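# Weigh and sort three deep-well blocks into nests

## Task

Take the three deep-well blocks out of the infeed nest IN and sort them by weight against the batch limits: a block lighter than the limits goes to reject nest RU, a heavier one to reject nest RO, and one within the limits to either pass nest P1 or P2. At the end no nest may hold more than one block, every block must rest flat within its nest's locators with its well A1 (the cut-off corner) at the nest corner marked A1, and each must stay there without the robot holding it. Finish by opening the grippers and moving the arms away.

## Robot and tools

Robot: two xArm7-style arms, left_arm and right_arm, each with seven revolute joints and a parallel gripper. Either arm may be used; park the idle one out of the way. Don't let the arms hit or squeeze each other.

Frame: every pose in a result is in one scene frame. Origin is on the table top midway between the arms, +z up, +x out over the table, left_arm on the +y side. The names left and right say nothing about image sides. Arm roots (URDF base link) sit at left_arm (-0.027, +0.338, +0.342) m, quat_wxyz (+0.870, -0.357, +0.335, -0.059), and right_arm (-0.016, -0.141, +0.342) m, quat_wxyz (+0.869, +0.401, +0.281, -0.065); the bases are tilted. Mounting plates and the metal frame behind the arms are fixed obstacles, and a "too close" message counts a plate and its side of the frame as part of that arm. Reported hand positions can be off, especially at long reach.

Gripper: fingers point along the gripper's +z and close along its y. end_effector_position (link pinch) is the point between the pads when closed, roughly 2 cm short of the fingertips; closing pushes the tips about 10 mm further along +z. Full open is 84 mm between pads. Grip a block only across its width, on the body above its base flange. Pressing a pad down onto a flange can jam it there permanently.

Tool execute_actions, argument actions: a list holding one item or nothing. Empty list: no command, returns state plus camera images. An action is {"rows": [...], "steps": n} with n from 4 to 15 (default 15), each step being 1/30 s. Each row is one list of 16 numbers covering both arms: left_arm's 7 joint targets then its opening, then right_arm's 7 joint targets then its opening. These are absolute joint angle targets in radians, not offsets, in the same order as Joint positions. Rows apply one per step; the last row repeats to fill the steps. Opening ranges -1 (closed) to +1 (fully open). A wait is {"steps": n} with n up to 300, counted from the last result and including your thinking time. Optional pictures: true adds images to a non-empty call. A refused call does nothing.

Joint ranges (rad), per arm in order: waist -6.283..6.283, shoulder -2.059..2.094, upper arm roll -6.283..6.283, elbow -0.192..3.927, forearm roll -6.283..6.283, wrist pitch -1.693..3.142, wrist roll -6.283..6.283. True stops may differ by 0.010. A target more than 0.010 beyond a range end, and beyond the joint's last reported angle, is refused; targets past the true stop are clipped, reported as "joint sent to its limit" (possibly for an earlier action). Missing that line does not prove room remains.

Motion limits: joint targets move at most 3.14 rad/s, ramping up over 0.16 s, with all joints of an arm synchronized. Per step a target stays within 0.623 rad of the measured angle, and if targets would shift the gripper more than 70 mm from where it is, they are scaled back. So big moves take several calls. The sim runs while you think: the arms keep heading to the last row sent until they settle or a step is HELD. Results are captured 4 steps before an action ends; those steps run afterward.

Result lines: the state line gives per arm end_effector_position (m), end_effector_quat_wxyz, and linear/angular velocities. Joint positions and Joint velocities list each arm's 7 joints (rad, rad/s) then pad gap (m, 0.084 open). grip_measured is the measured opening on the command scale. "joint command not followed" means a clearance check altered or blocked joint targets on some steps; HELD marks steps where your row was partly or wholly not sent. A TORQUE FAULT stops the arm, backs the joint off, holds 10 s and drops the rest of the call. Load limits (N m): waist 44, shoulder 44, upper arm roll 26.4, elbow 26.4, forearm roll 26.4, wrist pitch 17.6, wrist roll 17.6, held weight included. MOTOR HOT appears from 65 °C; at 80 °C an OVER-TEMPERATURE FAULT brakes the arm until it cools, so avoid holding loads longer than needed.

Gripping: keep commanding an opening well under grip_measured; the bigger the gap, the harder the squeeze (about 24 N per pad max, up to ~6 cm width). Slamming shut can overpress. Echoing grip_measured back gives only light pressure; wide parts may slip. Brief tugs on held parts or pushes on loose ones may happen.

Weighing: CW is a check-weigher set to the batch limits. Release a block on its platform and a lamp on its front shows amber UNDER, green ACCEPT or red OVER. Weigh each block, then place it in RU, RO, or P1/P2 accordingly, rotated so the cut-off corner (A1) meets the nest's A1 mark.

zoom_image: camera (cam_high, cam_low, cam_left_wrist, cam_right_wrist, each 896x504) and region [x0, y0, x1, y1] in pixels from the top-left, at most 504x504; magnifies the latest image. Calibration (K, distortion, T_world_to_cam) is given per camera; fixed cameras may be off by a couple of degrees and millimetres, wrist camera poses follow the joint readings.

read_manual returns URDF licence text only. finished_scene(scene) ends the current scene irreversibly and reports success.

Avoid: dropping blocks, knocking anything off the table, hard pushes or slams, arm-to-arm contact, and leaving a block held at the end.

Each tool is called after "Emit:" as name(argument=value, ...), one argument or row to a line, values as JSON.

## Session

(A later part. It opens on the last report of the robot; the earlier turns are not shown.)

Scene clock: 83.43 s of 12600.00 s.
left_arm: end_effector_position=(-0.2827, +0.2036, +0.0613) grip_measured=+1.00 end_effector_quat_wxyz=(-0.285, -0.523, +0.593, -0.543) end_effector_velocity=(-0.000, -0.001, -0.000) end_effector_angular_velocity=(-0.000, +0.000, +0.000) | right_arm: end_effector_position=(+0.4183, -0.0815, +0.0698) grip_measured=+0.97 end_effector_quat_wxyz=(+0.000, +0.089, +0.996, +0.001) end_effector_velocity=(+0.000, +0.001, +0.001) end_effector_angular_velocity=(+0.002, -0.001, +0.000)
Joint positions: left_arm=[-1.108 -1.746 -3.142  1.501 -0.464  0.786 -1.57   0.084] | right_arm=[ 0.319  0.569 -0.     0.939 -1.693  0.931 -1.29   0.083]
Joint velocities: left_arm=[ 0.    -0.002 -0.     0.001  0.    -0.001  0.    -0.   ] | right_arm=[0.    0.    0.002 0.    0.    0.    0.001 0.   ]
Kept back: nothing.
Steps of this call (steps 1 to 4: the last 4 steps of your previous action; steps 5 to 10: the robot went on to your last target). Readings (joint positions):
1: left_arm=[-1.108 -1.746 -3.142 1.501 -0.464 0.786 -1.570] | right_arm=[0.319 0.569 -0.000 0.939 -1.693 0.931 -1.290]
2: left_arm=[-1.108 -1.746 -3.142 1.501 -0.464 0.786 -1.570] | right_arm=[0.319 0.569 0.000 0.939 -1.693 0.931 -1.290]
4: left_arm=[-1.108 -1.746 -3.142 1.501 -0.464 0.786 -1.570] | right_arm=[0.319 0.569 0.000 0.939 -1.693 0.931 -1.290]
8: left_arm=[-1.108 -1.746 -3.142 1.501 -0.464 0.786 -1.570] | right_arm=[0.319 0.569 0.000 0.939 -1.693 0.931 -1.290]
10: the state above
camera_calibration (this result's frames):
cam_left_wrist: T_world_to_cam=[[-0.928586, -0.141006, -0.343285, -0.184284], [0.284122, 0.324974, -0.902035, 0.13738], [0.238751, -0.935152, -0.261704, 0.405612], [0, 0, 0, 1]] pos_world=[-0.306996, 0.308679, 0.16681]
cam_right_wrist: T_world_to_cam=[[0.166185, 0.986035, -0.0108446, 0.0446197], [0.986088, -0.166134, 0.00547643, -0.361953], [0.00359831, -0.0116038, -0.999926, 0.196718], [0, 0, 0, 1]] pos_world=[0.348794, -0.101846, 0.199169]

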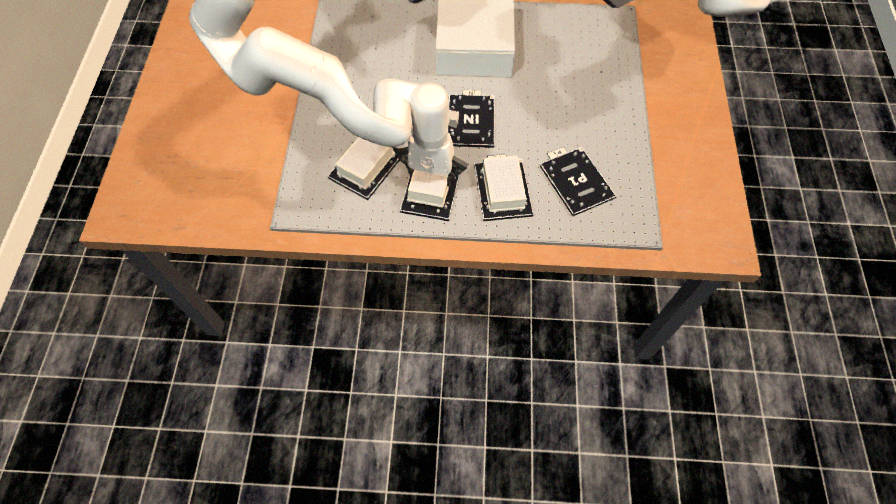

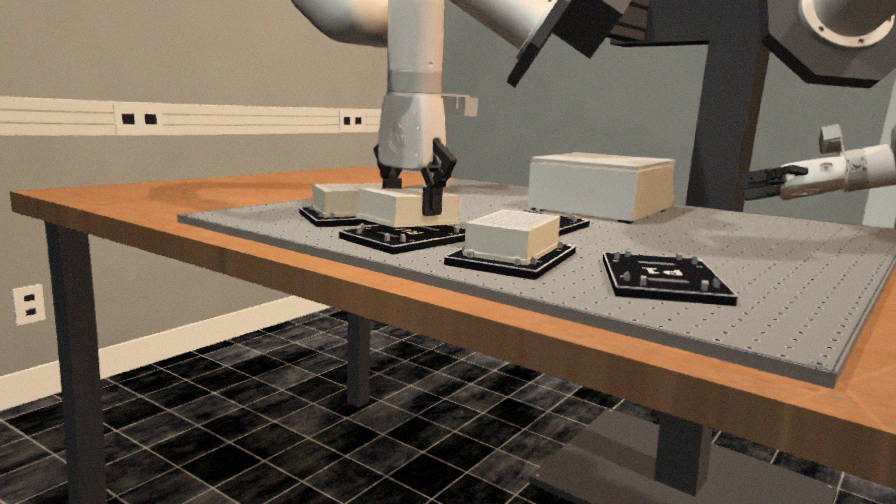

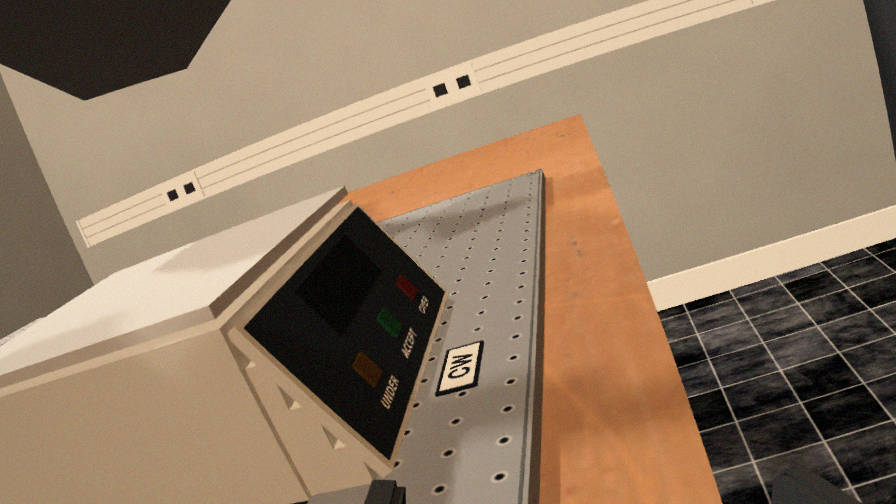

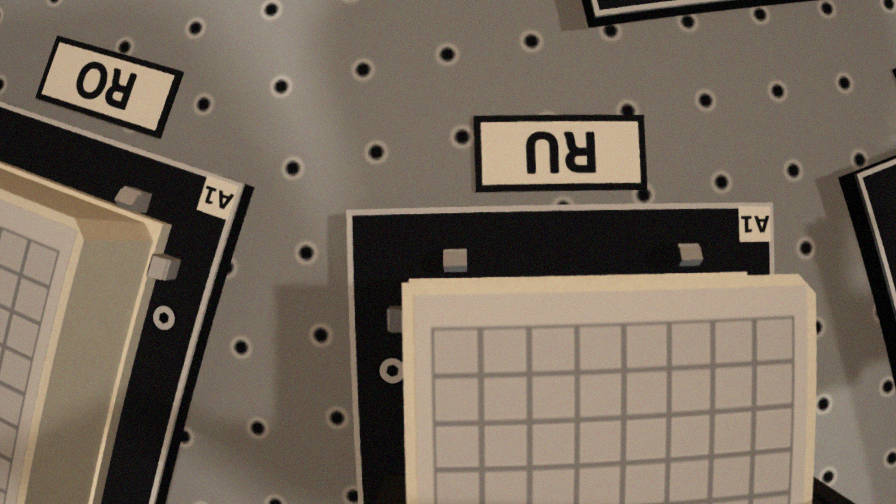

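Emit:
execute_actions(
  actions=[
    {"rows":[[-1.108,-1.7455,-3.1416,1.501,-0.464,0.786,-1.57,1,0.3179,0.5671,0,0.9359,-1.694,0.931,-1.288,0.2],[-1.108,-1.7455,-3.1416,1.501,-0.464,0.786,-1.57,1,0.3179,0.5671,0,0.9359,-1.694,0.931,-1.288,0.2],[-1.108,-1.7455,-3.1416,1.501,-0.464,0.786,-1.57,1,0.3179,0.5671,0,0.9359,-1.694,0.931,-1.288,0.2],[-1.108,-1.7455,-3.1416,1.501,-0.464,0.786,-1.57,1,0.3065,0.5792,0,0.946,-1.7063,0.9272,-1.285,0.2],[-1.108,-1.7455,-3.1416,1.501,-0.464,0.786,-1.57,1,0.3065,0.5792,0,0.946,-1.7063,0.9272,-1.285,0.2],[-1.108,-1.7455,-3.1416,1.501,-0.464,0.786,-1.57,1,0.3065,0.5792,0,0.946,-1.7063,0.9272,-1.285,0.2],[-1.108,-1.7455,-3.1416,1.501,-0.464,0.786,-1.57,1,0.3065,0.5792,0,0.946,-1.7063,0.9272,-1.285,0.2],[-1.108,-1.7455,-3.1416,1.501,-0.464,0.786,-1.57,1,0.295,0.5913,0,0.9562,-1.7186,0.9233,-1.282,0.2]],"steps":15},
  ],
)

Emit:
execute_actions(
  actions=[
    {"rows":[[-1.108,-1.7455,-3.1416,1.501,-0.464,0.786,-1.57,1,0.2895,0.5973,0,0.9612,-1.7248,0.9214,-1.2805,0.5]],"steps":15},
  ],
  pictures=true,
)

Emit:
zoom_image(
  camera="cam_low",
  region=[330,170,480,260],
)

Scene clock: 84.20 s of 12600.00 s.
left_arm: end_effector_position=(-0.2827, +0.2036, +0.0613) grip_measured=+1.00 end_effector_quat_wxyz=(-0.285, -0.523, +0.593, -0.543) end_effector_velocity=(-0.000, +0.001, -0.001) end_effector_angular_velocity=(+0.002, -0.000, -0.001) | right_arm: end_effector_position=(+0.4171, -0.0822, +0.0589) grip_measured=+0.97 end_effector_quat_wxyz=(-0.001, +0.089, +0.996, +0.000) end_effector_velocity=(-0.007, -0.008, -0.033) end_effector_angular_velocity=(-0.007, +0.019, -0.004)
Joint positions: left_arm=[-1.108 -1.746 -3.142  1.501 -0.464  0.786 -1.57   0.084] | right_arm=[ 0.296  0.59  -0.     0.955 -1.717  0.924 -1.282  0.083]
Joint velocities: left_arm=[-0.     0.001 -0.001  0.    -0.    -0.    -0.     0.   ] | right_arm=[-0.055  0.052 -0.019  0.038 -0.052 -0.028  0.012  0.001]
Steps of this call (steps 1 to 12: the robot went on to your last target; steps 13 to 23: the first 11 steps of this action). Readings (joint positions):
13: left_arm=[-1.108 -1.746 -3.142 1.501 -0.464 0.786 -1.570] | right_arm=[0.319 0.569 0.000 0.939 -1.693 0.931 -1.290]
14: left_arm=[-1.108 -1.745 -3.142 1.501 -0.464 0.786 -1.570] | right_arm=[0.318 0.568 0.000 0.938 -1.693 0.931 -1.289]
16: left_arm=[-1.108 -1.746 -3.142 1.501 -0.464 0.786 -1.570] | right_arm=[0.317 0.568 0.000 0.937 -1.695 0.931 -1.288]
20: left_arm=[-1.108 -1.746 -3.142 1.501 -0.464 0.786 -1.570] | right_arm=[0.306 0.580 -0.001 0.946 -1.706 0.927 -1.285]
23: the state above

Scene clock: 84.70 s of 12600.00 s.
left_arm: end_effector_position=(-0.2827, +0.2036, +0.0613) grip_measured=+1.00 end_effector_quat_wxyz=(-0.285, -0.523, +0.593, -0.543) end_effector_velocity=(-0.001, +0.000, +0.001) end_effector_angular_velocity=(-0.001, +0.001, -0.000) | right_arm: end_effector_position=(+0.4179, -0.0819, +0.0560) grip_measured=+0.97 end_effector_quat_wxyz=(+0.000, +0.089, +0.996, +0.001) end_effector_velocity=(-0.001, -0.001, -0.001) end_effector_angular_velocity=(-0.002, +0.004, -0.004)
Joint positions: left_arm=[-1.108 -1.746 -3.142  1.501 -0.464  0.786 -1.57   0.084] | right_arm=[ 0.29   0.597  0.001  0.962 -1.725  0.922 -1.281  0.083]
Joint velocities: left_arm=[ 0.     0.001  0.002 -0.001  0.     0.    -0.     0.   ] | right_arm=[-0.002  0.001 -0.002  0.001  0.002 -0.001  0.002  0.   ]
Steps of this call (steps 1 to 4: the last 4 steps of your previous action; steps 5 to 15: the first 11 steps of this action). Readings (joint positions):
5: left_arm=[-1.108 -1.746 -3.142 1.501 -0.464 0.786 -1.570] | right_arm=[0.295 0.591 0.000 0.956 -1.719 0.923 -1.282]
6: left_arm=[-1.108 -1.746 -3.142 1.501 -0.464 0.786 -1.570] | right_arm=[0.293 0.593 0.001 0.958 -1.721 0.922 -1.281]
8: left_arm=[-1.108 -1.746 -3.142 1.501 -0.464 0.786 -1.570] | right_arm=[0.291 0.596 0.001 0.961 -1.724 0.922 -1.281]
12: left_arm=[-1.108 -1.746 -3.142 1.501 -0.464 0.786 -1.570] | right_arm=[0.290 0.596 0.001 0.961 -1.725 0.922 -1.281]
15: the state above
camera_calibration (this result's frames):
cam_left_wrist: T_world_to_cam=[[-0.928586, -0.141006, -0.343285, -0.184284], [0.284122, 0.324974, -0.902035, 0.13738], [0.238751, -0.935152, -0.261704, 0.405612], [0, 0, 0, 1]] pos_world=[-0.306996, 0.308679, 0.16681]
cam_right_wrist: T_world_to_cam=[[0.166338, 0.986015, -0.0102591, 0.044843], [0.986061, -0.166287, 0.00566248, -0.361478], [0.00387733, -0.011058, -0.999931, 0.182842], [0, 0, 0, 1]] pos_world=[0.348272, -0.102303, 0.185336]

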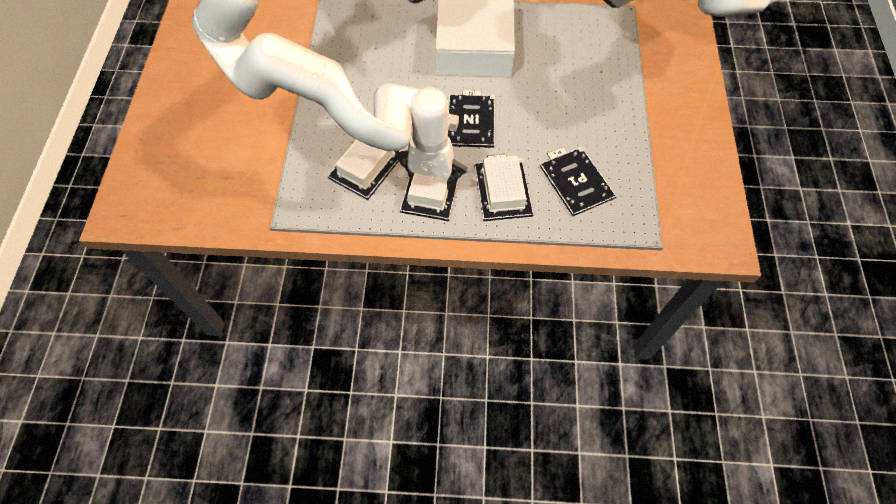

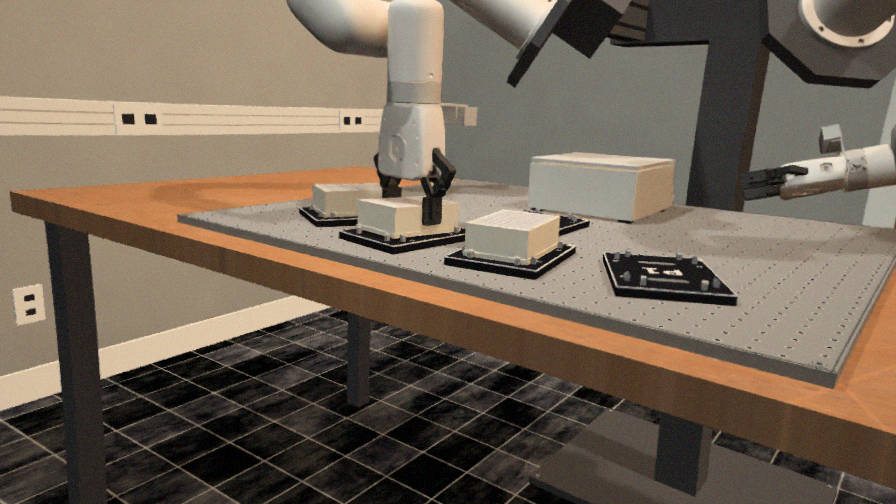

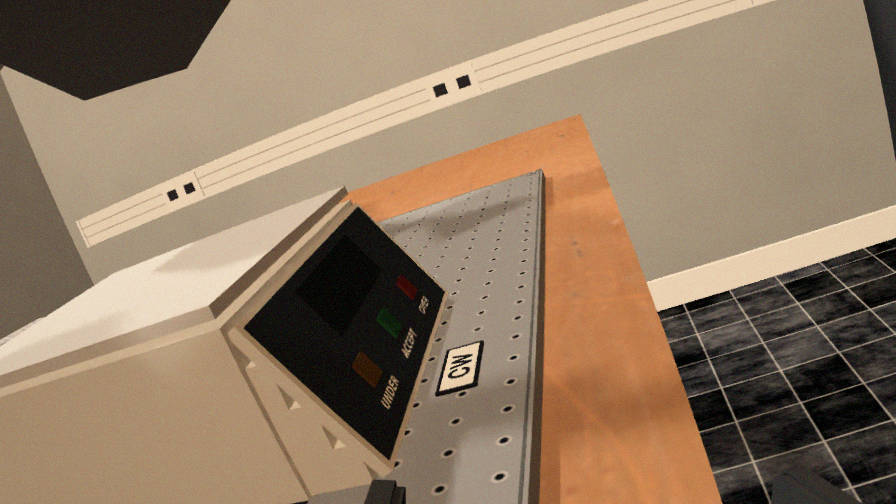

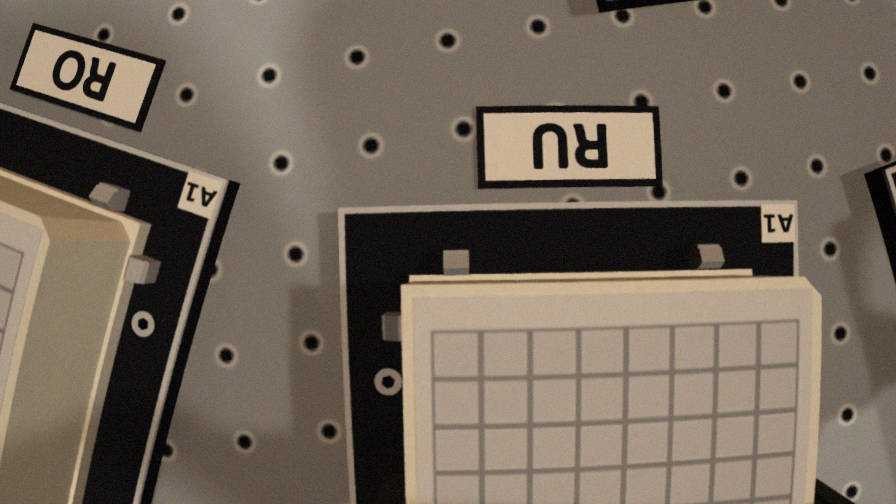

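Region (330, 170, 480, 260) of cam_low's 896x504 image, scaled by 3.360, with more detail than that image has; it fills the top 302 rows of this view, and the rest is white.

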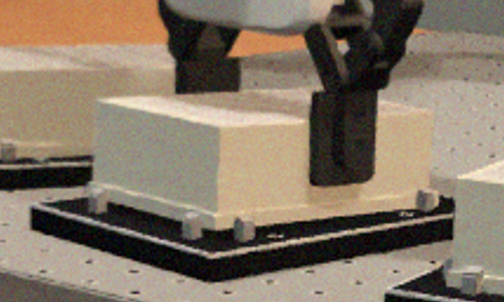

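Inside pins. Release and lift.

Emit:
execute_actions(
  actions=[
    {"rows":[[-1.108,-1.7455,-3.1416,1.501,-0.464,0.786,-1.57,1,0.2895,0.5973,0,0.9612,-1.7248,0.9214,-1.2805,1]],"steps":12},
  ],
)

Emit:
execute_actions(
  actions=[
    {"rows":[[-1.108,-1.7455,-3.1416,1.501,-0.464,0.786,-1.57,1,0.295,0.5913,0,0.9562,-1.7186,0.9233,-1.282,1],[-1.108,-1.7455,-3.1416,1.501,-0.464,0.786,-1.57,1,0.295,0.5913,0,0.9562,-1.7186,0.9233,-1.282,1],[-1.108,-1.7455,-3.1416,1.501,-0.464,0.786,-1.57,1,0.3065,0.5792,0,0.946,-1.7063,0.9272,-1.285,1],[-1.108,-1.7455,-3.1416,1.501,-0.464,0.786,-1.57,1,0.3065,0.5792,0,0.946,-1.7063,0.9272,-1.285,1],[-1.108,-1.7455,-3.1416,1.501,-0.464,0.786,-1.57,1,0.3179,0.5671,0,0.9359,-1.694,0.931,-1.288,1],[-1.108,-1.7455,-3.1416,1.501,-0.464,0.786,-1.57,1,0.3179,0.5671,0,0.9359,-1.694,0.931,-1.288,1],[-1.108,-1.7455,-3.1416,1.501,-0.464,0.786,-1.57,1,0.3293,0.555,0,0.9258,-1.6817,0.935,-1.291,1],[-1.108,-1.7455,-3.1416,1.501,-0.464,0.786,-1.57,1,0.3293,0.555,0,0.9258,-1.6817,0.935,-1.291,1],[-1.108,-1.7455,-3.1416,1.501,-0.464,0.786,-1.57,1,0.352,0.531,0,0.9056,-1.657,0.943,-1.297,1],[-1.108,-1.7455,-3.1416,1.501,-0.464,0.786,-1.57,1,0.352,0.531,0,0.9056,-1.657,0.943,-1.297,1],[-1.108,-1.7455,-3.1416,1.501,-0.464,0.786,-1.57,1,0.352,0.531,0,0.9056,-1.657,0.943,-1.297,1],[-1.108,-1.7455,-3.1416,1.501,-0.464,0.786,-1.57,1,0.5,0.37,0,0.76,-1.5,0.98,-1.33,1]],"steps":15},
  ],
)

Emit:
execute_actions(
  actions=[
    {"steps":20},
  ],
  pictures=true,
)

Emit:
zoom_image(
  camera="cam_low",
  region=[290,170,590,290],
)

Scene clock: 87.60 s of 12600.00 s.
left_arm: end_effector_position=(-0.2827, +0.2036, +0.0613) grip_measured=+1.00 end_effector_quat_wxyz=(-0.285, -0.523, +0.593, -0.543) end_effector_velocity=(+0.000, +0.000, -0.000) end_effector_angular_velocity=(+0.001, -0.000, -0.000) | right_arm: end_effector_position=(+0.4134, -0.0820, +0.0541) grip_measured=+1.00 end_effector_quat_wxyz=(-0.004, +0.088, +0.996, -0.000) end_effector_velocity=(+0.008, -0.005, +0.001) end_effector_angular_velocity=(-0.013, -0.011, -0.006)
Joint positions: left_arm=[-1.108 -1.746 -3.142  1.501 -0.464  0.786 -1.57   0.084] | right_arm=[ 0.288  0.6   -0.001  0.958 -1.724  0.921 -1.28   0.084]
Joint velocities: left_arm=[-0.    -0.    -0.001  0.     0.    -0.    -0.     0.   ] | right_arm=[ 0.003 -0.009 -0.002  0.007  0.001  0.011 -0.005  0.   ]
Steps of this call (steps 1 to 4: the last 4 steps of your previous action; steps 5 to 15: the robot went on to your last target; steps 16 to 79: nothing new was sent; steps 80 to 87: the first 8 steps of this action). Readings (joint positions):
80: left_arm=[-1.108 -1.746 -3.142 1.501 -0.464 0.786 -1.570] | right_arm=[0.290 0.597 0.000 0.961 -1.725 0.921 -1.280]
81: left_arm=[-1.108 -1.746 -3.142 1.501 -0.464 0.786 -1.570] | right_arm=[0.290 0.597 0.000 0.961 -1.725 0.921 -1.280]
83: left_arm=[-1.108 -1.746 -3.142 1.501 -0.464 0.786 -1.570] | right_arm=[0.289 0.599 -0.001 0.960 -1.724 0.921 -1.280]
87: the state above

Scene clock: 88.10 s of 12600.00 s.
left_arm: end_effector_position=(-0.2827, +0.2036, +0.0613) grip_measured=+1.00 end_effector_quat_wxyz=(-0.285, -0.523, +0.593, -0.543) end_effector_velocity=(-0.000, +0.000, +0.001) end_effector_angular_velocity=(-0.000, +0.000, -0.000) | right_arm: end_effector_position=(+0.4166, -0.0837, +0.0816) grip_measured=+1.00 end_effector_quat_wxyz=(-0.001, +0.090, +0.996, -0.001) end_effector_velocity=(+0.005, +0.017, +0.123) end_effector_angular_velocity=(+0.050, -0.039, +0.011)
Joint positions: left_arm=[-1.108 -1.745 -3.142  1.501 -0.464  0.786 -1.57   0.084] | right_arm=[ 0.343  0.539 -0.002  0.913 -1.666  0.941 -1.294  0.084]
Joint velocities: left_arm=[ 0.     0.001  0.001 -0.001  0.     0.001  0.    -0.   ] | right_arm=[ 0.218 -0.238  0.034 -0.191  0.211  0.056 -0.05  -0.   ]
Steps of this call (steps 1 to 4: the last 4 steps of your previous action; steps 5 to 15: the first 11 steps of this action). Readings (joint positions):
5: left_arm=[-1.108 -1.746 -3.142 1.501 -0.464 0.786 -1.570] | right_arm=[0.289 0.599 -0.001 0.959 -1.724 0.921 -1.281]
6: left_arm=[-1.108 -1.746 -3.142 1.501 -0.464 0.786 -1.570] | right_arm=[0.291 0.597 -0.002 0.957 -1.722 0.922 -1.281]
8: left_arm=[-1.108 -1.746 -3.142 1.501 -0.464 0.786 -1.570] | right_arm=[0.298 0.589 -0.002 0.952 -1.714 0.925 -1.283]
12: left_arm=[-1.108 -1.746 -3.142 1.501 -0.464 0.786 -1.570] | right_arm=[0.320 0.564 -0.001 0.934 -1.691 0.932 -1.289]
15: the state above

Scene clock: 88.77 s of 12600.00 s.
left_arm: end_effector_position=(-0.2827, +0.2036, +0.0613) grip_measured=+1.00 end_effector_quat_wxyz=(-0.285, -0.523, +0.593, -0.543) end_effector_velocity=(-0.001, +0.001, +0.001) end_effector_angular_velocity=(-0.001, +0.001, -0.001) | right_arm: end_effector_position=(+0.3969, -0.0824, +0.1572) grip_measured=+1.00 end_effector_quat_wxyz=(-0.006, +0.085, +0.996, +0.008) end_effector_velocity=(-0.000, -0.001, +0.001) end_effector_angular_velocity=(+0.000, +0.002, -0.004)
Joint positions: left_arm=[-1.108 -1.746 -3.142  1.501 -0.464  0.786 -1.57   0.084] | right_arm=[ 0.5    0.37  -0.     0.76  -1.5    0.98  -1.33   0.084]
Joint velocities: left_arm=[-0.     0.001  0.002 -0.    -0.     0.001  0.    -0.   ] | right_arm=[ 0.001 -0.003 -0.    -0.001  0.004 -0.     0.    -0.   ]
Kept back: nothing.
Steps of this call (steps 1 to 4: the last 4 steps of your previous action; steps 5 to 20: the robot went on to your last target). Readings (joint positions):
1: left_arm=[-1.108 -1.746 -3.142 1.501 -0.464 0.786 -1.570] | right_arm=[0.349 0.533 -0.000 0.908 -1.660 0.943 -1.296]
2: left_arm=[-1.108 -1.746 -3.142 1.501 -0.464 0.786 -1.570] | right_arm=[0.360 0.521 -0.001 0.898 -1.647 0.946 -1.299]
4: left_arm=[-1.108 -1.745 -3.142 1.501 -0.464 0.786 -1.570] | right_arm=[0.419 0.455 -0.008 0.835 -1.580 0.963 -1.313]
8: left_arm=[-1.108 -1.746 -3.142 1.501 -0.464 0.786 -1.570] | right_arm=[0.504 0.369 0.011 0.763 -1.503 0.977 -1.329]
20: the state above
camera_calibration (this result's frames):
cam_left_wrist: T_world_to_cam=[[-0.928586, -0.141006, -0.343285, -0.184284], [0.284122, 0.324974, -0.902035, 0.13738], [0.238751, -0.935152, -0.261704, 0.405612], [0, 0, 0, 1]] pos_world=[-0.306996, 0.308679, 0.16681]
cam_right_wrist: T_world_to_cam=[[0.157742, 0.987472, 0.00395539, 0.0512258], [0.987461, -0.157713, -0.00686129, -0.339344], [-0.00615152, 0.00498811, -0.999969, 0.289423], [0, 0, 0, 1]] pos_world=[0.328789, -0.105547, 0.286883]

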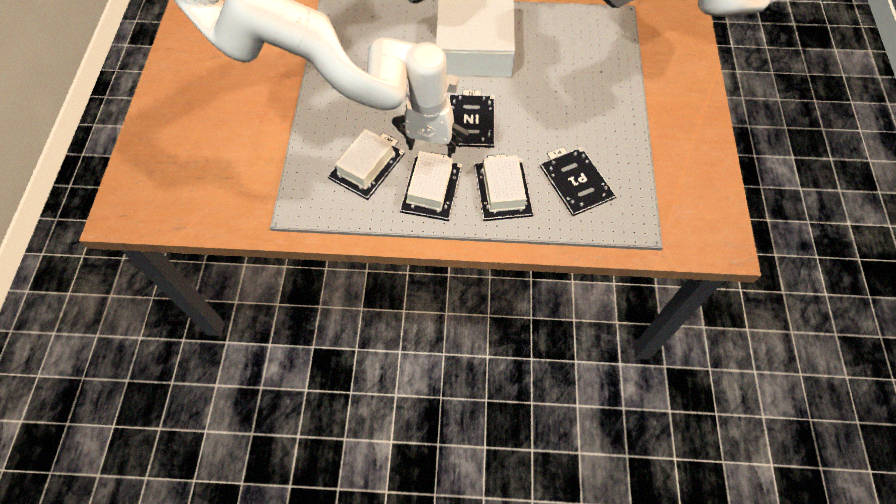

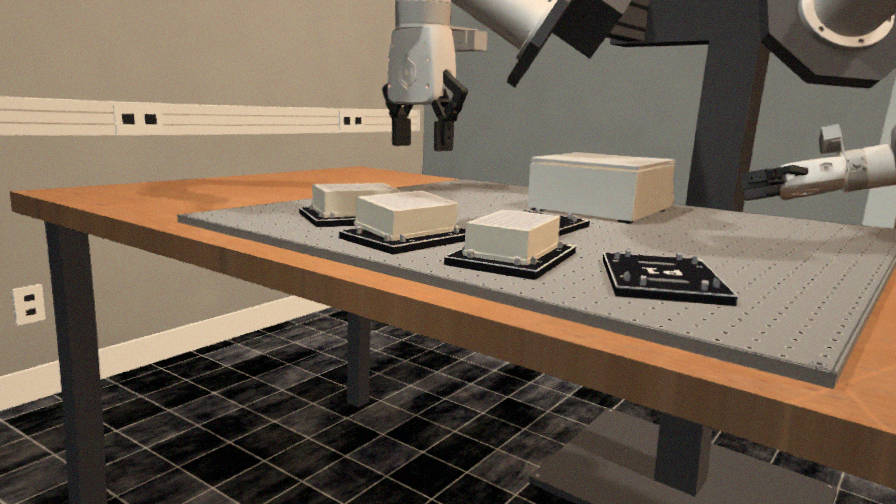

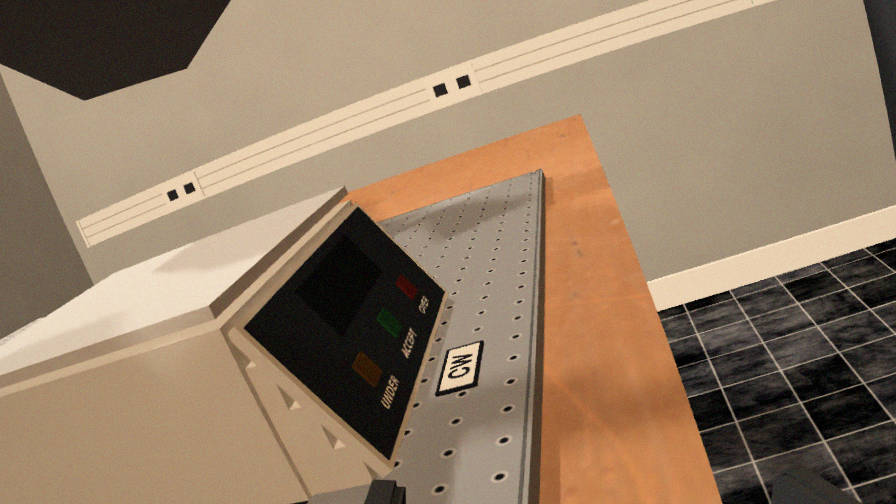

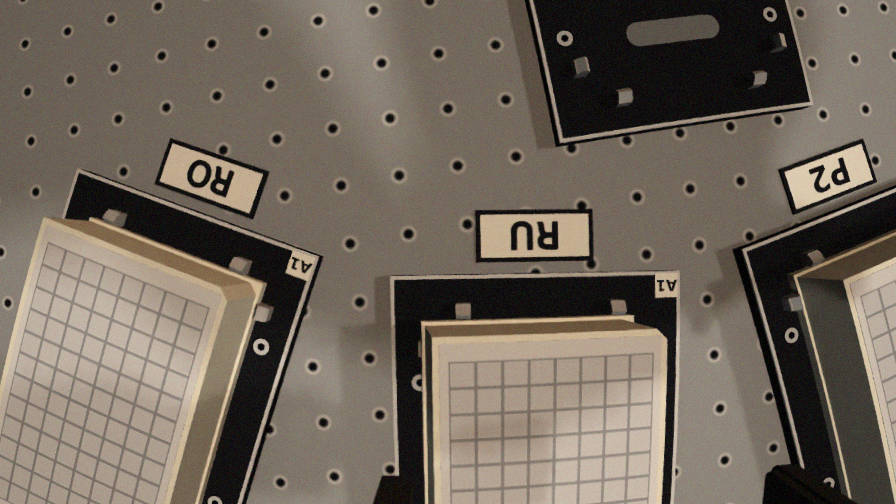

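Region (290, 170, 590, 290) of cam_low's 896x504 image, scaled by 1.680, with more detail than that image has; it fills the top 202 rows of this view, and the rest is white.

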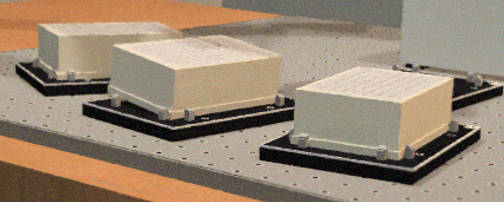

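Emit:
zoom_image(
  camera="cam_low",
  region=[330,170,480,260],
)

Emit:
zoom_image(
  camera="cam_right_wrist",
  region=[370,260,700,504],
)

Emit:
zoom_image(
  camera="cam_high",
  region=[385,140,485,230],
)

Region (330, 170, 480, 260) of cam_low's 896x504 image, scaled by 3.360, with more detail than that image has; it fills the top 302 rows of this view, and the rest is white.

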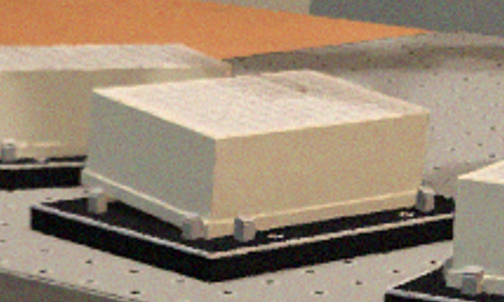

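Region (370, 260, 700, 504) of cam_right_wrist's 896x504 image, scaled by 1.527, with more detail than that image has; it fills the top 373 rows of this view, and the rest is white.

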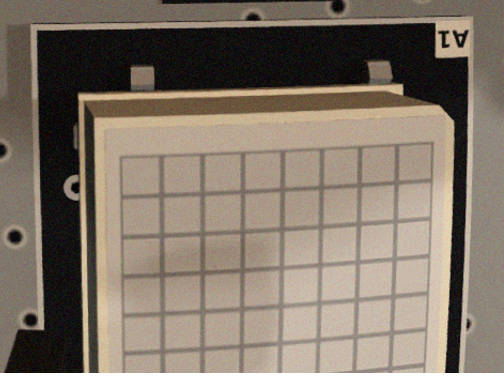

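Region (385, 140, 485, 230) of cam_high's 896x504 image, scaled by 5.040, with more detail than that image has; it fills the top 454 rows of this view, and the rest is white.

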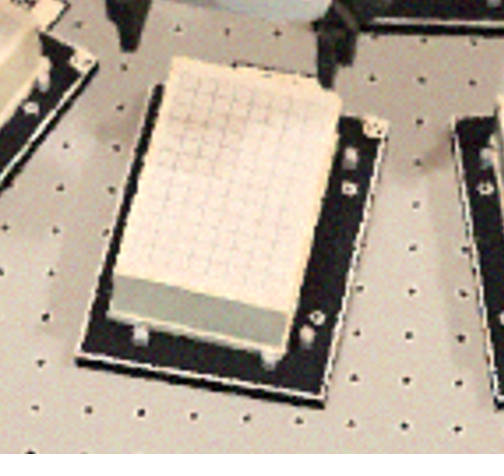

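Emit:
execute_actions(
  actions=[
    {"rows":[[-1.108,-1.7455,-3.1416,1.501,-0.464,0.786,-1.57,1,0.39,0.18,0,0.615,-1.57,0.935,-1.37,-1]],"steps":15},
  ],
)

Emit:
execute_actions(
  actions=[
    {"rows":[[-1.108,-1.7455,-3.1416,1.501,-0.464,0.786,-1.57,1,0.26,0.33,0,0.745,-1.71,0.90,-1.345,-1]],"steps":15},
  ],
)

Emit:
execute_actions(
  actions=[
    {"rows":[[-1.108,-1.7455,-3.1416,1.501,-0.464,0.786,-1.57,1,0.23,0.365,0,0.775,-1.745,0.892,-1.335,-1],[-1.108,-1.7455,-3.1416,1.501,-0.464,0.786,-1.57,1,0.23,0.365,0,0.775,-1.745,0.892,-1.335,-1],[-1.108,-1.7455,-3.1416,1.501,-0.464,0.786,-1.57,1,0.23,0.365,0,0.775,-1.745,0.892,-1.335,-1],[-1.108,-1.7455,-3.1416,1.501,-0.464,0.786,-1.57,1,0.202,0.398,0,0.805,-1.777,0.8826,-1.33,-1]],"steps":15},
  ],
  pictures=true,
)

Scene clock: 90.13 s of 12600.00 s.
left_arm: end_effector_position=(-0.2827, +0.2036, +0.0613) grip_measured=+1.00 end_effector_quat_wxyz=(-0.285, -0.523, +0.593, -0.543) end_effector_velocity=(-0.000, +0.001, -0.000) end_effector_angular_velocity=(+0.001, +0.000, -0.001) | right_arm: end_effector_position=(+0.3843, -0.1419, +0.1524) grip_measured=-0.55 end_effector_quat_wxyz=(-0.005, +0.093, +0.996, +0.010) end_effector_velocity=(-0.002, +0.040, +0.023) end_effector_angular_velocity=(+0.065, -0.042, +0.078)
Joint positions: left_arm=[-1.108 -1.745 -3.142  1.501 -0.464  0.786 -1.57   0.084] | right_arm=[ 0.39   0.18   0.     0.615 -1.57   0.935 -1.37   0.02 ]
Joint velocities: left_arm=[ 0.     0.001  0.     0.    -0.     0.001 -0.     0.   ] | right_arm=[ 0.034  0.031  0.057 -0.007 -0.002 -0.017 -0.001 -0.188]
Steps of this call (steps 1 to 15: the robot went on to your last target; steps 16 to 30: nothing new was sent; steps 31 to 41: the first 11 steps of this action). Readings (joint positions):
31: left_arm=[-1.108 -1.746 -3.142 1.501 -0.464 0.786 -1.570] | right_arm=[0.500 0.369 0.000 0.759 -1.500 0.980 -1.330]
32: left_arm=[-1.108 -1.746 -3.142 1.501 -0.464 0.786 -1.570] | right_arm=[0.495 0.361 0.002 0.752 -1.504 0.977 -1.333]
34: left_arm=[-1.108 -1.745 -3.142 1.501 -0.464 0.786 -1.570] | right_arm=[0.457 0.294 0.006 0.699 -1.530 0.959 -1.347]
38: left_arm=[-1.108 -1.745 -3.142 1.501 -0.464 0.786 -1.570] | right_arm=[0.388 0.179 -0.008 0.619 -1.568 0.939 -1.369]
41: the state above

Scene clock: 90.63 s of 12600.00 s.
left_arm: end_effector_position=(-0.2827, +0.2036, +0.0613) grip_measured=+1.00 end_effector_quat_wxyz=(-0.285, -0.523, +0.593, -0.543) end_effector_velocity=(-0.000, +0.001, -0.000) end_effector_angular_velocity=(+0.001, +0.000, -0.001) | right_arm: end_effector_position=(+0.4009, -0.1441, +0.0939) grip_measured=-1.00 end_effector_quat_wxyz=(-0.003, +0.089, +0.996, +0.002) end_effector_velocity=(+0.032, +0.035, +0.038) end_effector_angular_velocity=(+0.075, -0.090, +0.022)
Joint positions: left_arm=[-1.108 -1.745 -3.142  1.501 -0.464  0.786 -1.57   0.084] | right_arm=[ 0.26   0.33   0.001  0.744 -1.709  0.9   -1.345  0.   ]
Joint velocities: left_arm=[ 0.     0.001 -0.     0.     0.    -0.001 -0.    -0.   ] | right_arm=[ 0.041 -0.022  0.066  0.01  -0.002 -0.015  0.     0.   ]
Steps of this call (steps 1 to 4: the last 4 steps of your previous action; steps 5 to 15: the first 11 steps of this action). Readings (joint positions):
5: left_arm=[-1.108 -1.746 -3.142 1.501 -0.464 0.786 -1.570] | right_arm=[0.390 0.182 0.001 0.616 -1.571 0.935 -1.370]
6: left_arm=[-1.108 -1.746 -3.142 1.501 -0.464 0.786 -1.570] | right_arm=[0.382 0.190 0.003 0.624 -1.580 0.932 -1.368]
8: left_arm=[-1.108 -1.746 -3.142 1.501 -0.464 0.786 -1.570] | right_arm=[0.328 0.254 0.007 0.681 -1.641 0.915 -1.357]
12: left_arm=[-1.108 -1.746 -3.142 1.501 -0.464 0.786 -1.570] | right_arm=[0.257 0.332 -0.009 0.743 -1.708 0.903 -1.346]
15: the state above

Scene clock: 91.13 s of 12600.00 s.
left_arm: end_effector_position=(-0.2827, +0.2036, +0.0613) grip_measured=+1.00 end_effector_quat_wxyz=(-0.285, -0.523, +0.593, -0.543) end_effector_velocity=(-0.000, -0.001, +0.001) end_effector_angular_velocity=(-0.003, +0.001, +0.002) | right_arm: end_effector_position=(+0.4058, -0.1461, +0.0651) grip_measured=-1.00 end_effector_quat_wxyz=(-0.001, +0.088, +0.996, -0.000) end_effector_velocity=(+0.017, +0.019, +0.019) end_effector_angular_velocity=(+0.040, -0.044, +0.010)
Joint positions: left_arm=[-1.108 -1.745 -3.142  1.501 -0.464  0.786 -1.57   0.084] | right_arm=[ 0.202  0.398 -0.     0.805 -1.777  0.883 -1.33   0.   ]
Joint velocities: left_arm=[-0.    -0.002  0.002  0.    -0.     0.001 -0.    -0.   ] | right_arm=[ 0.018 -0.009  0.035  0.005 -0.003 -0.008  0.002  0.   ]
Steps of this call (steps 1 to 4: the last 4 steps of your previous action; steps 5 to 15: the first 11 steps of this action). Readings (joint positions):
5: left_arm=[-1.108 -1.746 -3.142 1.501 -0.464 0.786 -1.570] | right_arm=[0.260 0.330 0.001 0.745 -1.711 0.900 -1.345]
6: left_arm=[-1.108 -1.746 -3.142 1.501 -0.464 0.786 -1.570] | right_arm=[0.254 0.337 0.002 0.752 -1.719 0.897 -1.342]
8: left_arm=[-1.108 -1.746 -3.142 1.501 -0.464 0.786 -1.570] | right_arm=[0.235 0.360 0.001 0.771 -1.740 0.893 -1.337]
12: left_arm=[-1.108 -1.746 -3.142 1.501 -0.464 0.786 -1.570] | right_arm=[0.202 0.397 -0.003 0.803 -1.775 0.884 -1.331]
15: the state above
camera_calibration (this result's frames):
cam_left_wrist: T_world_to_cam=[[-0.928586, -0.141005, -0.343285, -0.184284], [0.284122, 0.324975, -0.902034, 0.13738], [0.238751, -0.935152, -0.261704, 0.405612], [0, 0, 0, 1]] pos_world=[-0.306996, 0.308679, 0.16681]
cam_right_wrist: T_world_to_cam=[[0.163708, 0.986423, -0.0130504, 0.111549], [0.986508, -0.163674, 0.00362072, -0.36], [0.00143555, -0.0134671, -0.999908, 0.191935], [0, 0, 0, 1]] pos_world=[0.336606, -0.166372, 0.194677]

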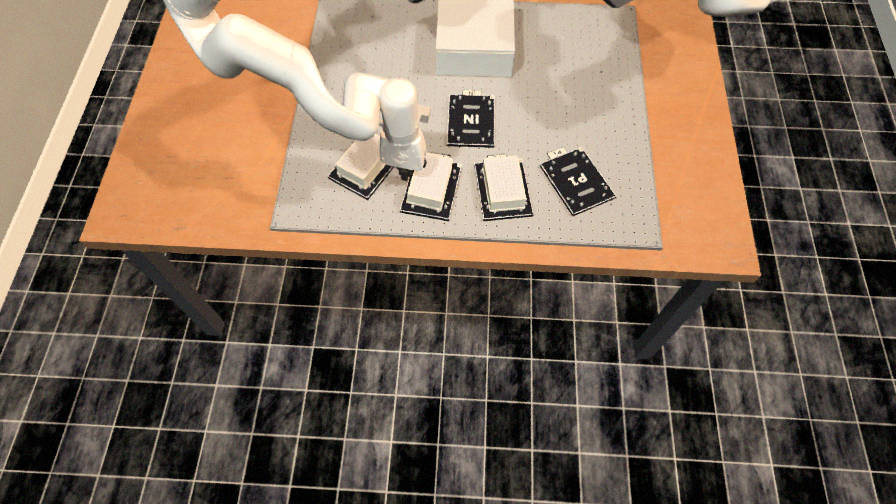

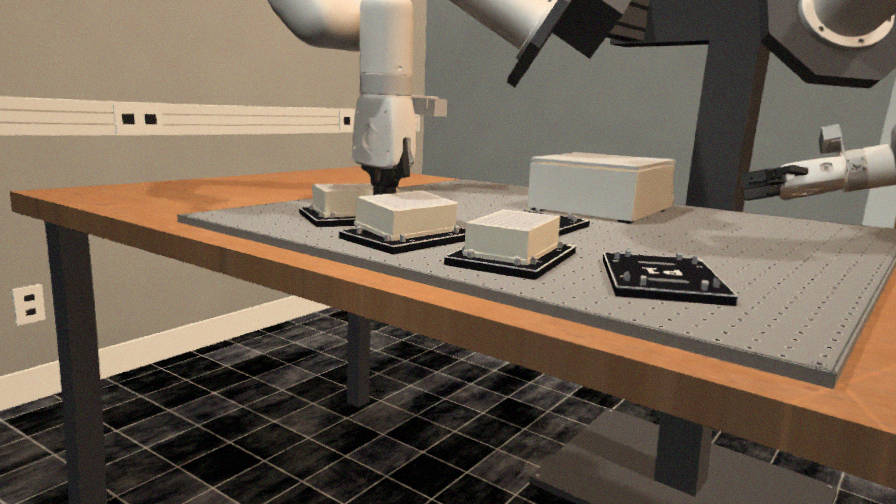

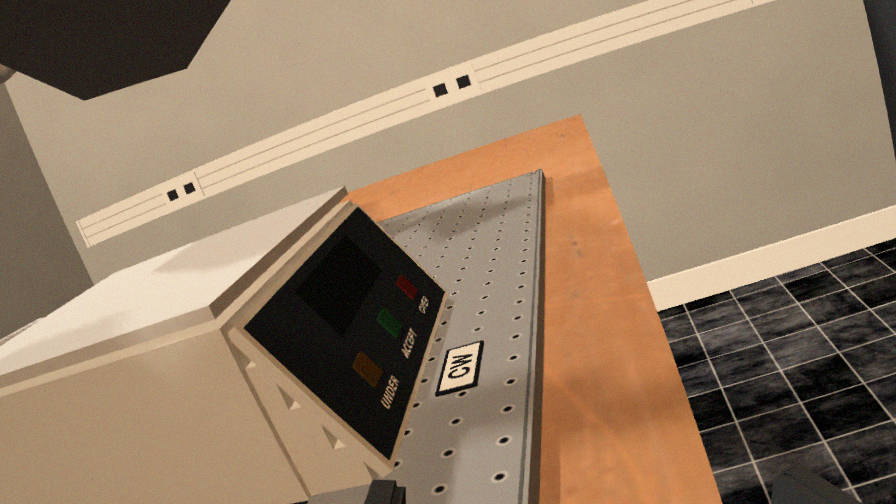

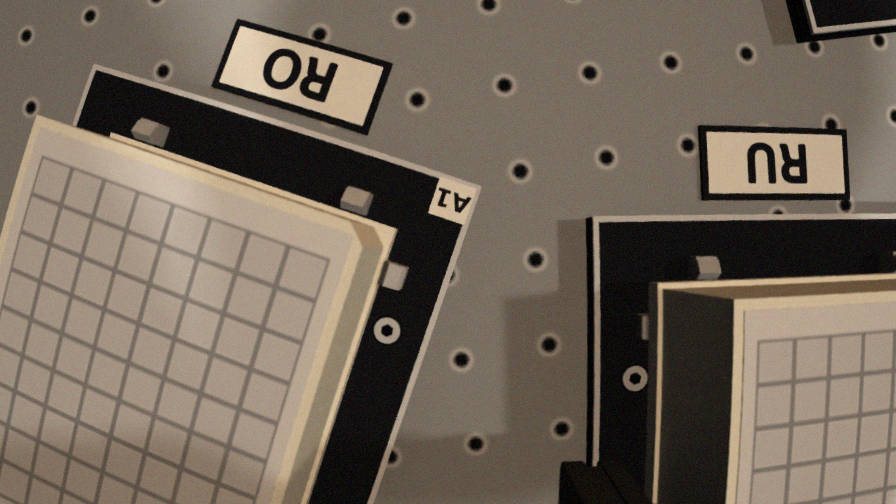

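Emit:
execute_actions(
  actions=[
    {"rows":[[-1.108,-1.7455,-3.1416,1.501,-0.464,0.786,-1.57,1,0.2067,0.4061,0,0.8117,-1.774,0.8846,-1.328,-1],[-1.108,-1.7455,-3.1416,1.501,-0.464,0.786,-1.57,1,0.2067,0.4061,0,0.8117,-1.774,0.8846,-1.328,-1],[-1.108,-1.7455,-3.1416,1.501,-0.464,0.786,-1.57,1,0.2115,0.4145,0,0.818,-1.7707,0.8867,-1.326,-1],[-1.108,-1.7455,-3.1416,1.501,-0.464,0.786,-1.57,1,0.2115,0.4145,0,0.818,-1.7707,0.8867,-1.326,-1],[-1.108,-1.7455,-3.1416,1.501,-0.464,0.786,-1.57,1,0.2147,0.42,0,0.8225,-1.7685,0.888,-1.3245,-1],[-1.108,-1.7455,-3.1416,1.501,-0.464,0.786,-1.57,1,0.2147,0.42,0,0.8225,-1.7685,0.888,-1.3245,-1],[-1.108,-1.7455,-3.1416,1.501,-0.464,0.786,-1.57,1,0.218,0.4256,0,0.8268,-1.7663,0.8895,-1.323,-1],[-1.108,-1.7455,-3.1416,1.501,-0.464,0.786,-1.57,1,0.218,0.4256,0,0.8268,-1.7663,0.8895,-1.323,-1],[-1.108,-1.7455,-3.1416,1.501,-0.464,0.786,-1.57,1,0.2228,0.434,0,0.8333,-1.763,0.8915,-1.321,-1]],"steps":15},
  ],
)

Emit:
execute_actions(
  actions=[
    {"steps":10},
  ],
  pictures=true,
)

Scene clock: 91.80 s of 12600.00 s.
left_arm: end_effector_position=(-0.2827, +0.2036, +0.0613) grip_measured=+1.00 end_effector_quat_wxyz=(-0.285, -0.523, +0.593, -0.543) end_effector_velocity=(-0.001, +0.001, -0.000) end_effector_angular_velocity=(+0.001, +0.001, -0.002) | right_arm: end_effector_position=(+0.4093, -0.1348, +0.0647) grip_measured=-1.00 end_effector_quat_wxyz=(-0.000, +0.088, +0.996, -0.000) end_effector_velocity=(+0.003, +0.012, -0.005) end_effector_angular_velocity=(-0.039, +0.004, -0.001)
Joint positions: left_arm=[-1.108 -1.746 -3.142  1.501 -0.464  0.786 -1.57   0.084] | right_arm=[ 0.221  0.431 -0.     0.831 -1.764  0.891 -1.322  0.   ]
Joint velocities: left_arm=[-0.     0.001  0.     0.001 -0.    -0.001 -0.     0.   ] | right_arm=[ 0.041  0.067 -0.008  0.048  0.029  0.052  0.016  0.   ]
Steps of this call (steps 1 to 4: the last 4 steps of your previous action; steps 5 to 9: the robot went on to your last target; steps 10 to 20: the first 11 steps of this action). Readings (joint positions):
10: left_arm=[-1.108 -1.746 -3.142 1.501 -0.464 0.786 -1.570] | right_arm=[0.202 0.398 -0.000 0.805 -1.777 0.883 -1.330]
11: left_arm=[-1.108 -1.746 -3.142 1.501 -0.464 0.786 -1.570] | right_arm=[0.204 0.401 -0.000 0.808 -1.776 0.884 -1.329]
13: left_arm=[-1.108 -1.745 -3.142 1.501 -0.464 0.786 -1.570] | right_arm=[0.208 0.408 -0.000 0.813 -1.773 0.885 -1.327]
17: left_arm=[-1.108 -1.745 -3.142 1.501 -0.464 0.786 -1.570] | right_arm=[0.216 0.421 0.000 0.823 -1.768 0.889 -1.324]
20: the state above

Scene clock: 92.13 s of 12600.00 s.
left_arm: end_effector_position=(-0.2827, +0.2036, +0.0613) grip_measured=+1.00 end_effector_quat_wxyz=(-0.285, -0.523, +0.593, -0.543) end_effector_velocity=(-0.001, +0.000, +0.001) end_effector_angular_velocity=(-0.001, +0.002, -0.002) | right_arm: end_effector_position=(+0.4094, -0.1347, +0.0641) grip_measured=-1.00 end_effector_quat_wxyz=(-0.001, +0.089, +0.996, -0.001) end_effector_velocity=(+0.000, +0.001, +0.000) end_effector_angular_velocity=(+0.002, -0.001, +0.001)
Joint positions: left_arm=[-1.108 -1.745 -3.142  1.501 -0.464  0.786 -1.57   0.084] | right_arm=[ 0.222  0.433 -0.001  0.833 -1.763  0.892 -1.321  0.   ]
Joint velocities: left_arm=[ 0.     0.     0.002  0.     0.    -0.001  0.     0.   ] | right_arm=[ 0.001  0.001  0.     0.    -0.001 -0.002 -0.     0.   ]
Kept back: nothing.
Steps of this call (steps 1 to 4: the last 4 steps of your previous action; steps 5 to 10: the robot went on to your last target). Readings (joint positions):
1: left_arm=[-1.108 -1.746 -3.142 1.501 -0.464 0.786 -1.570] | right_arm=[0.222 0.433 -0.001 0.832 -1.763 0.893 -1.321]
2: left_arm=[-1.108 -1.746 -3.142 1.501 -0.464 0.786 -1.570] | right_arm=[0.222 0.433 -0.002 0.833 -1.763 0.893 -1.321]
4: left_arm=[-1.108 -1.746 -3.142 1.501 -0.464 0.786 -1.570] | right_arm=[0.222 0.433 -0.002 0.833 -1.763 0.893 -1.321]
8: left_arm=[-1.108 -1.746 -3.142 1.501 -0.464 0.786 -1.570] | right_arm=[0.222 0.433 -0.001 0.833 -1.763 0.893 -1.321]
10: the state above
camera_calibration (this result's frames):
cam_left_wrist: T_world_to_cam=[[-0.928586, -0.141005, -0.343285, -0.184284], [0.284122, 0.324974, -0.902035, 0.13738], [0.238751, -0.935152, -0.261704, 0.405612], [0, 0, 0, 1]] pos_world=[-0.306996, 0.308679, 0.16681]
cam_right_wrist: T_world_to_cam=[[0.165902, 0.986041, -0.0141017, 0.0988878], [0.986141, -0.165861, 0.00402631, -0.361795], [0.00163119, -0.0145742, -0.999892, 0.190852], [0, 0, 0, 1]] pos_world=[0.340064, -0.154734, 0.193683]

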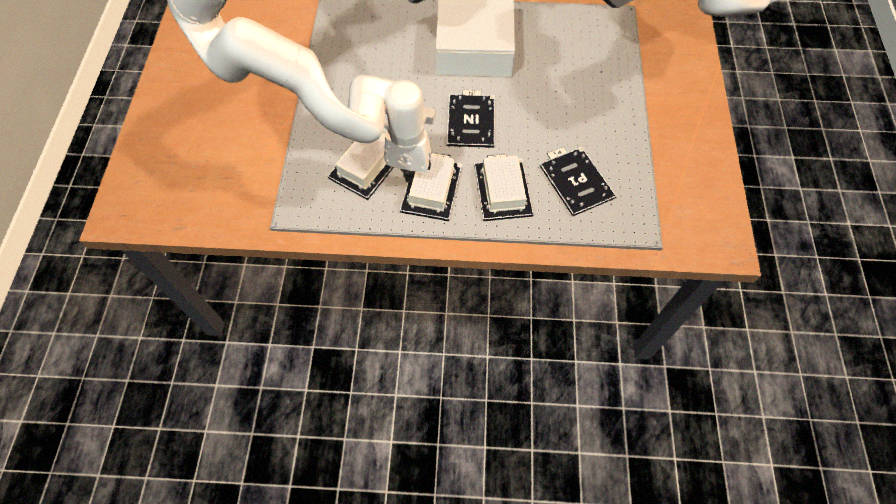

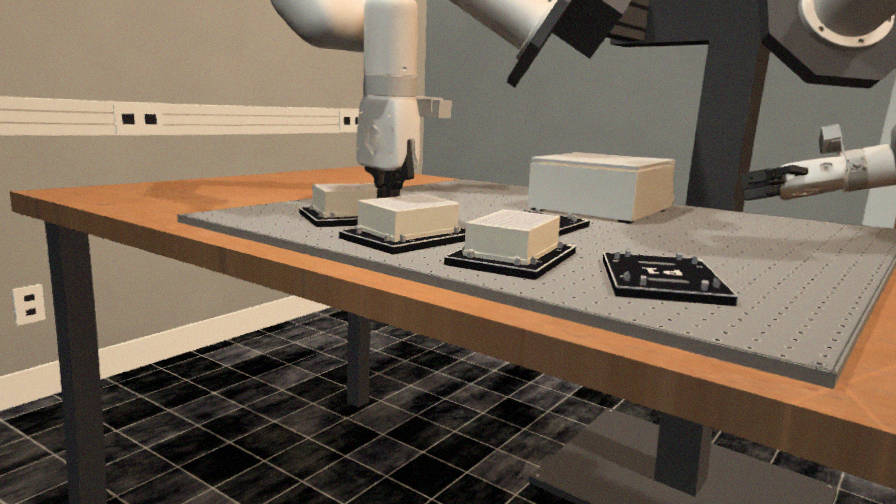

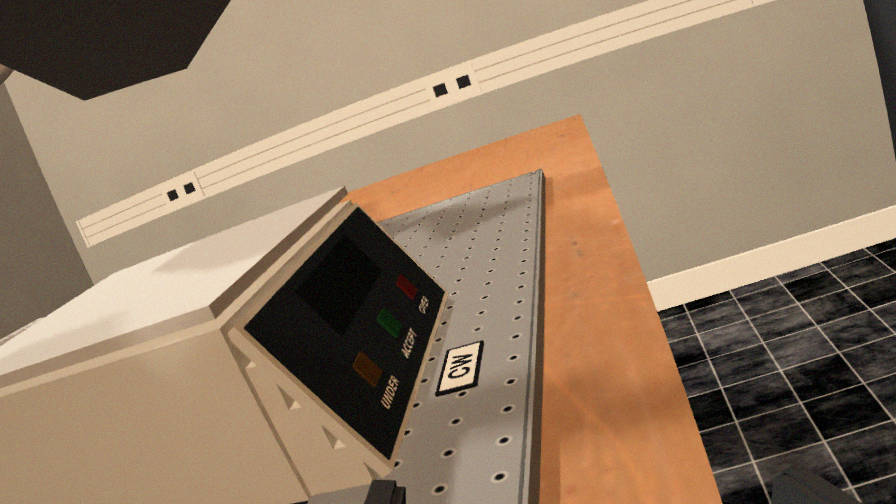

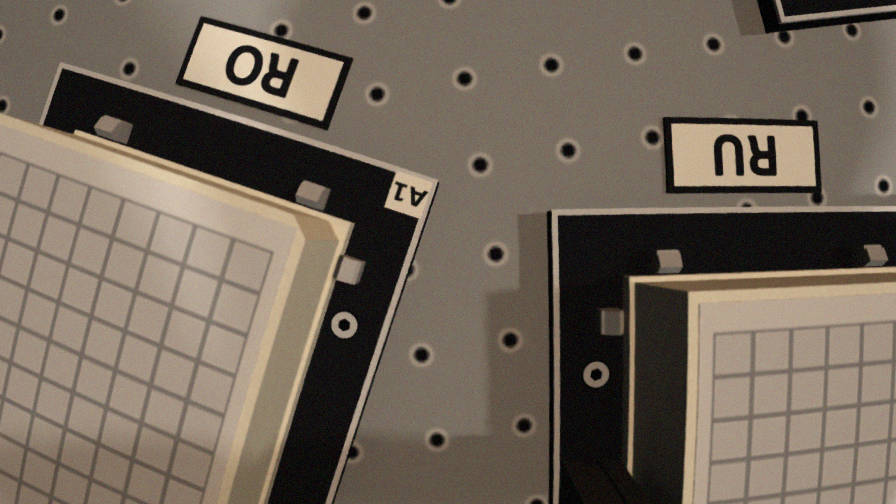

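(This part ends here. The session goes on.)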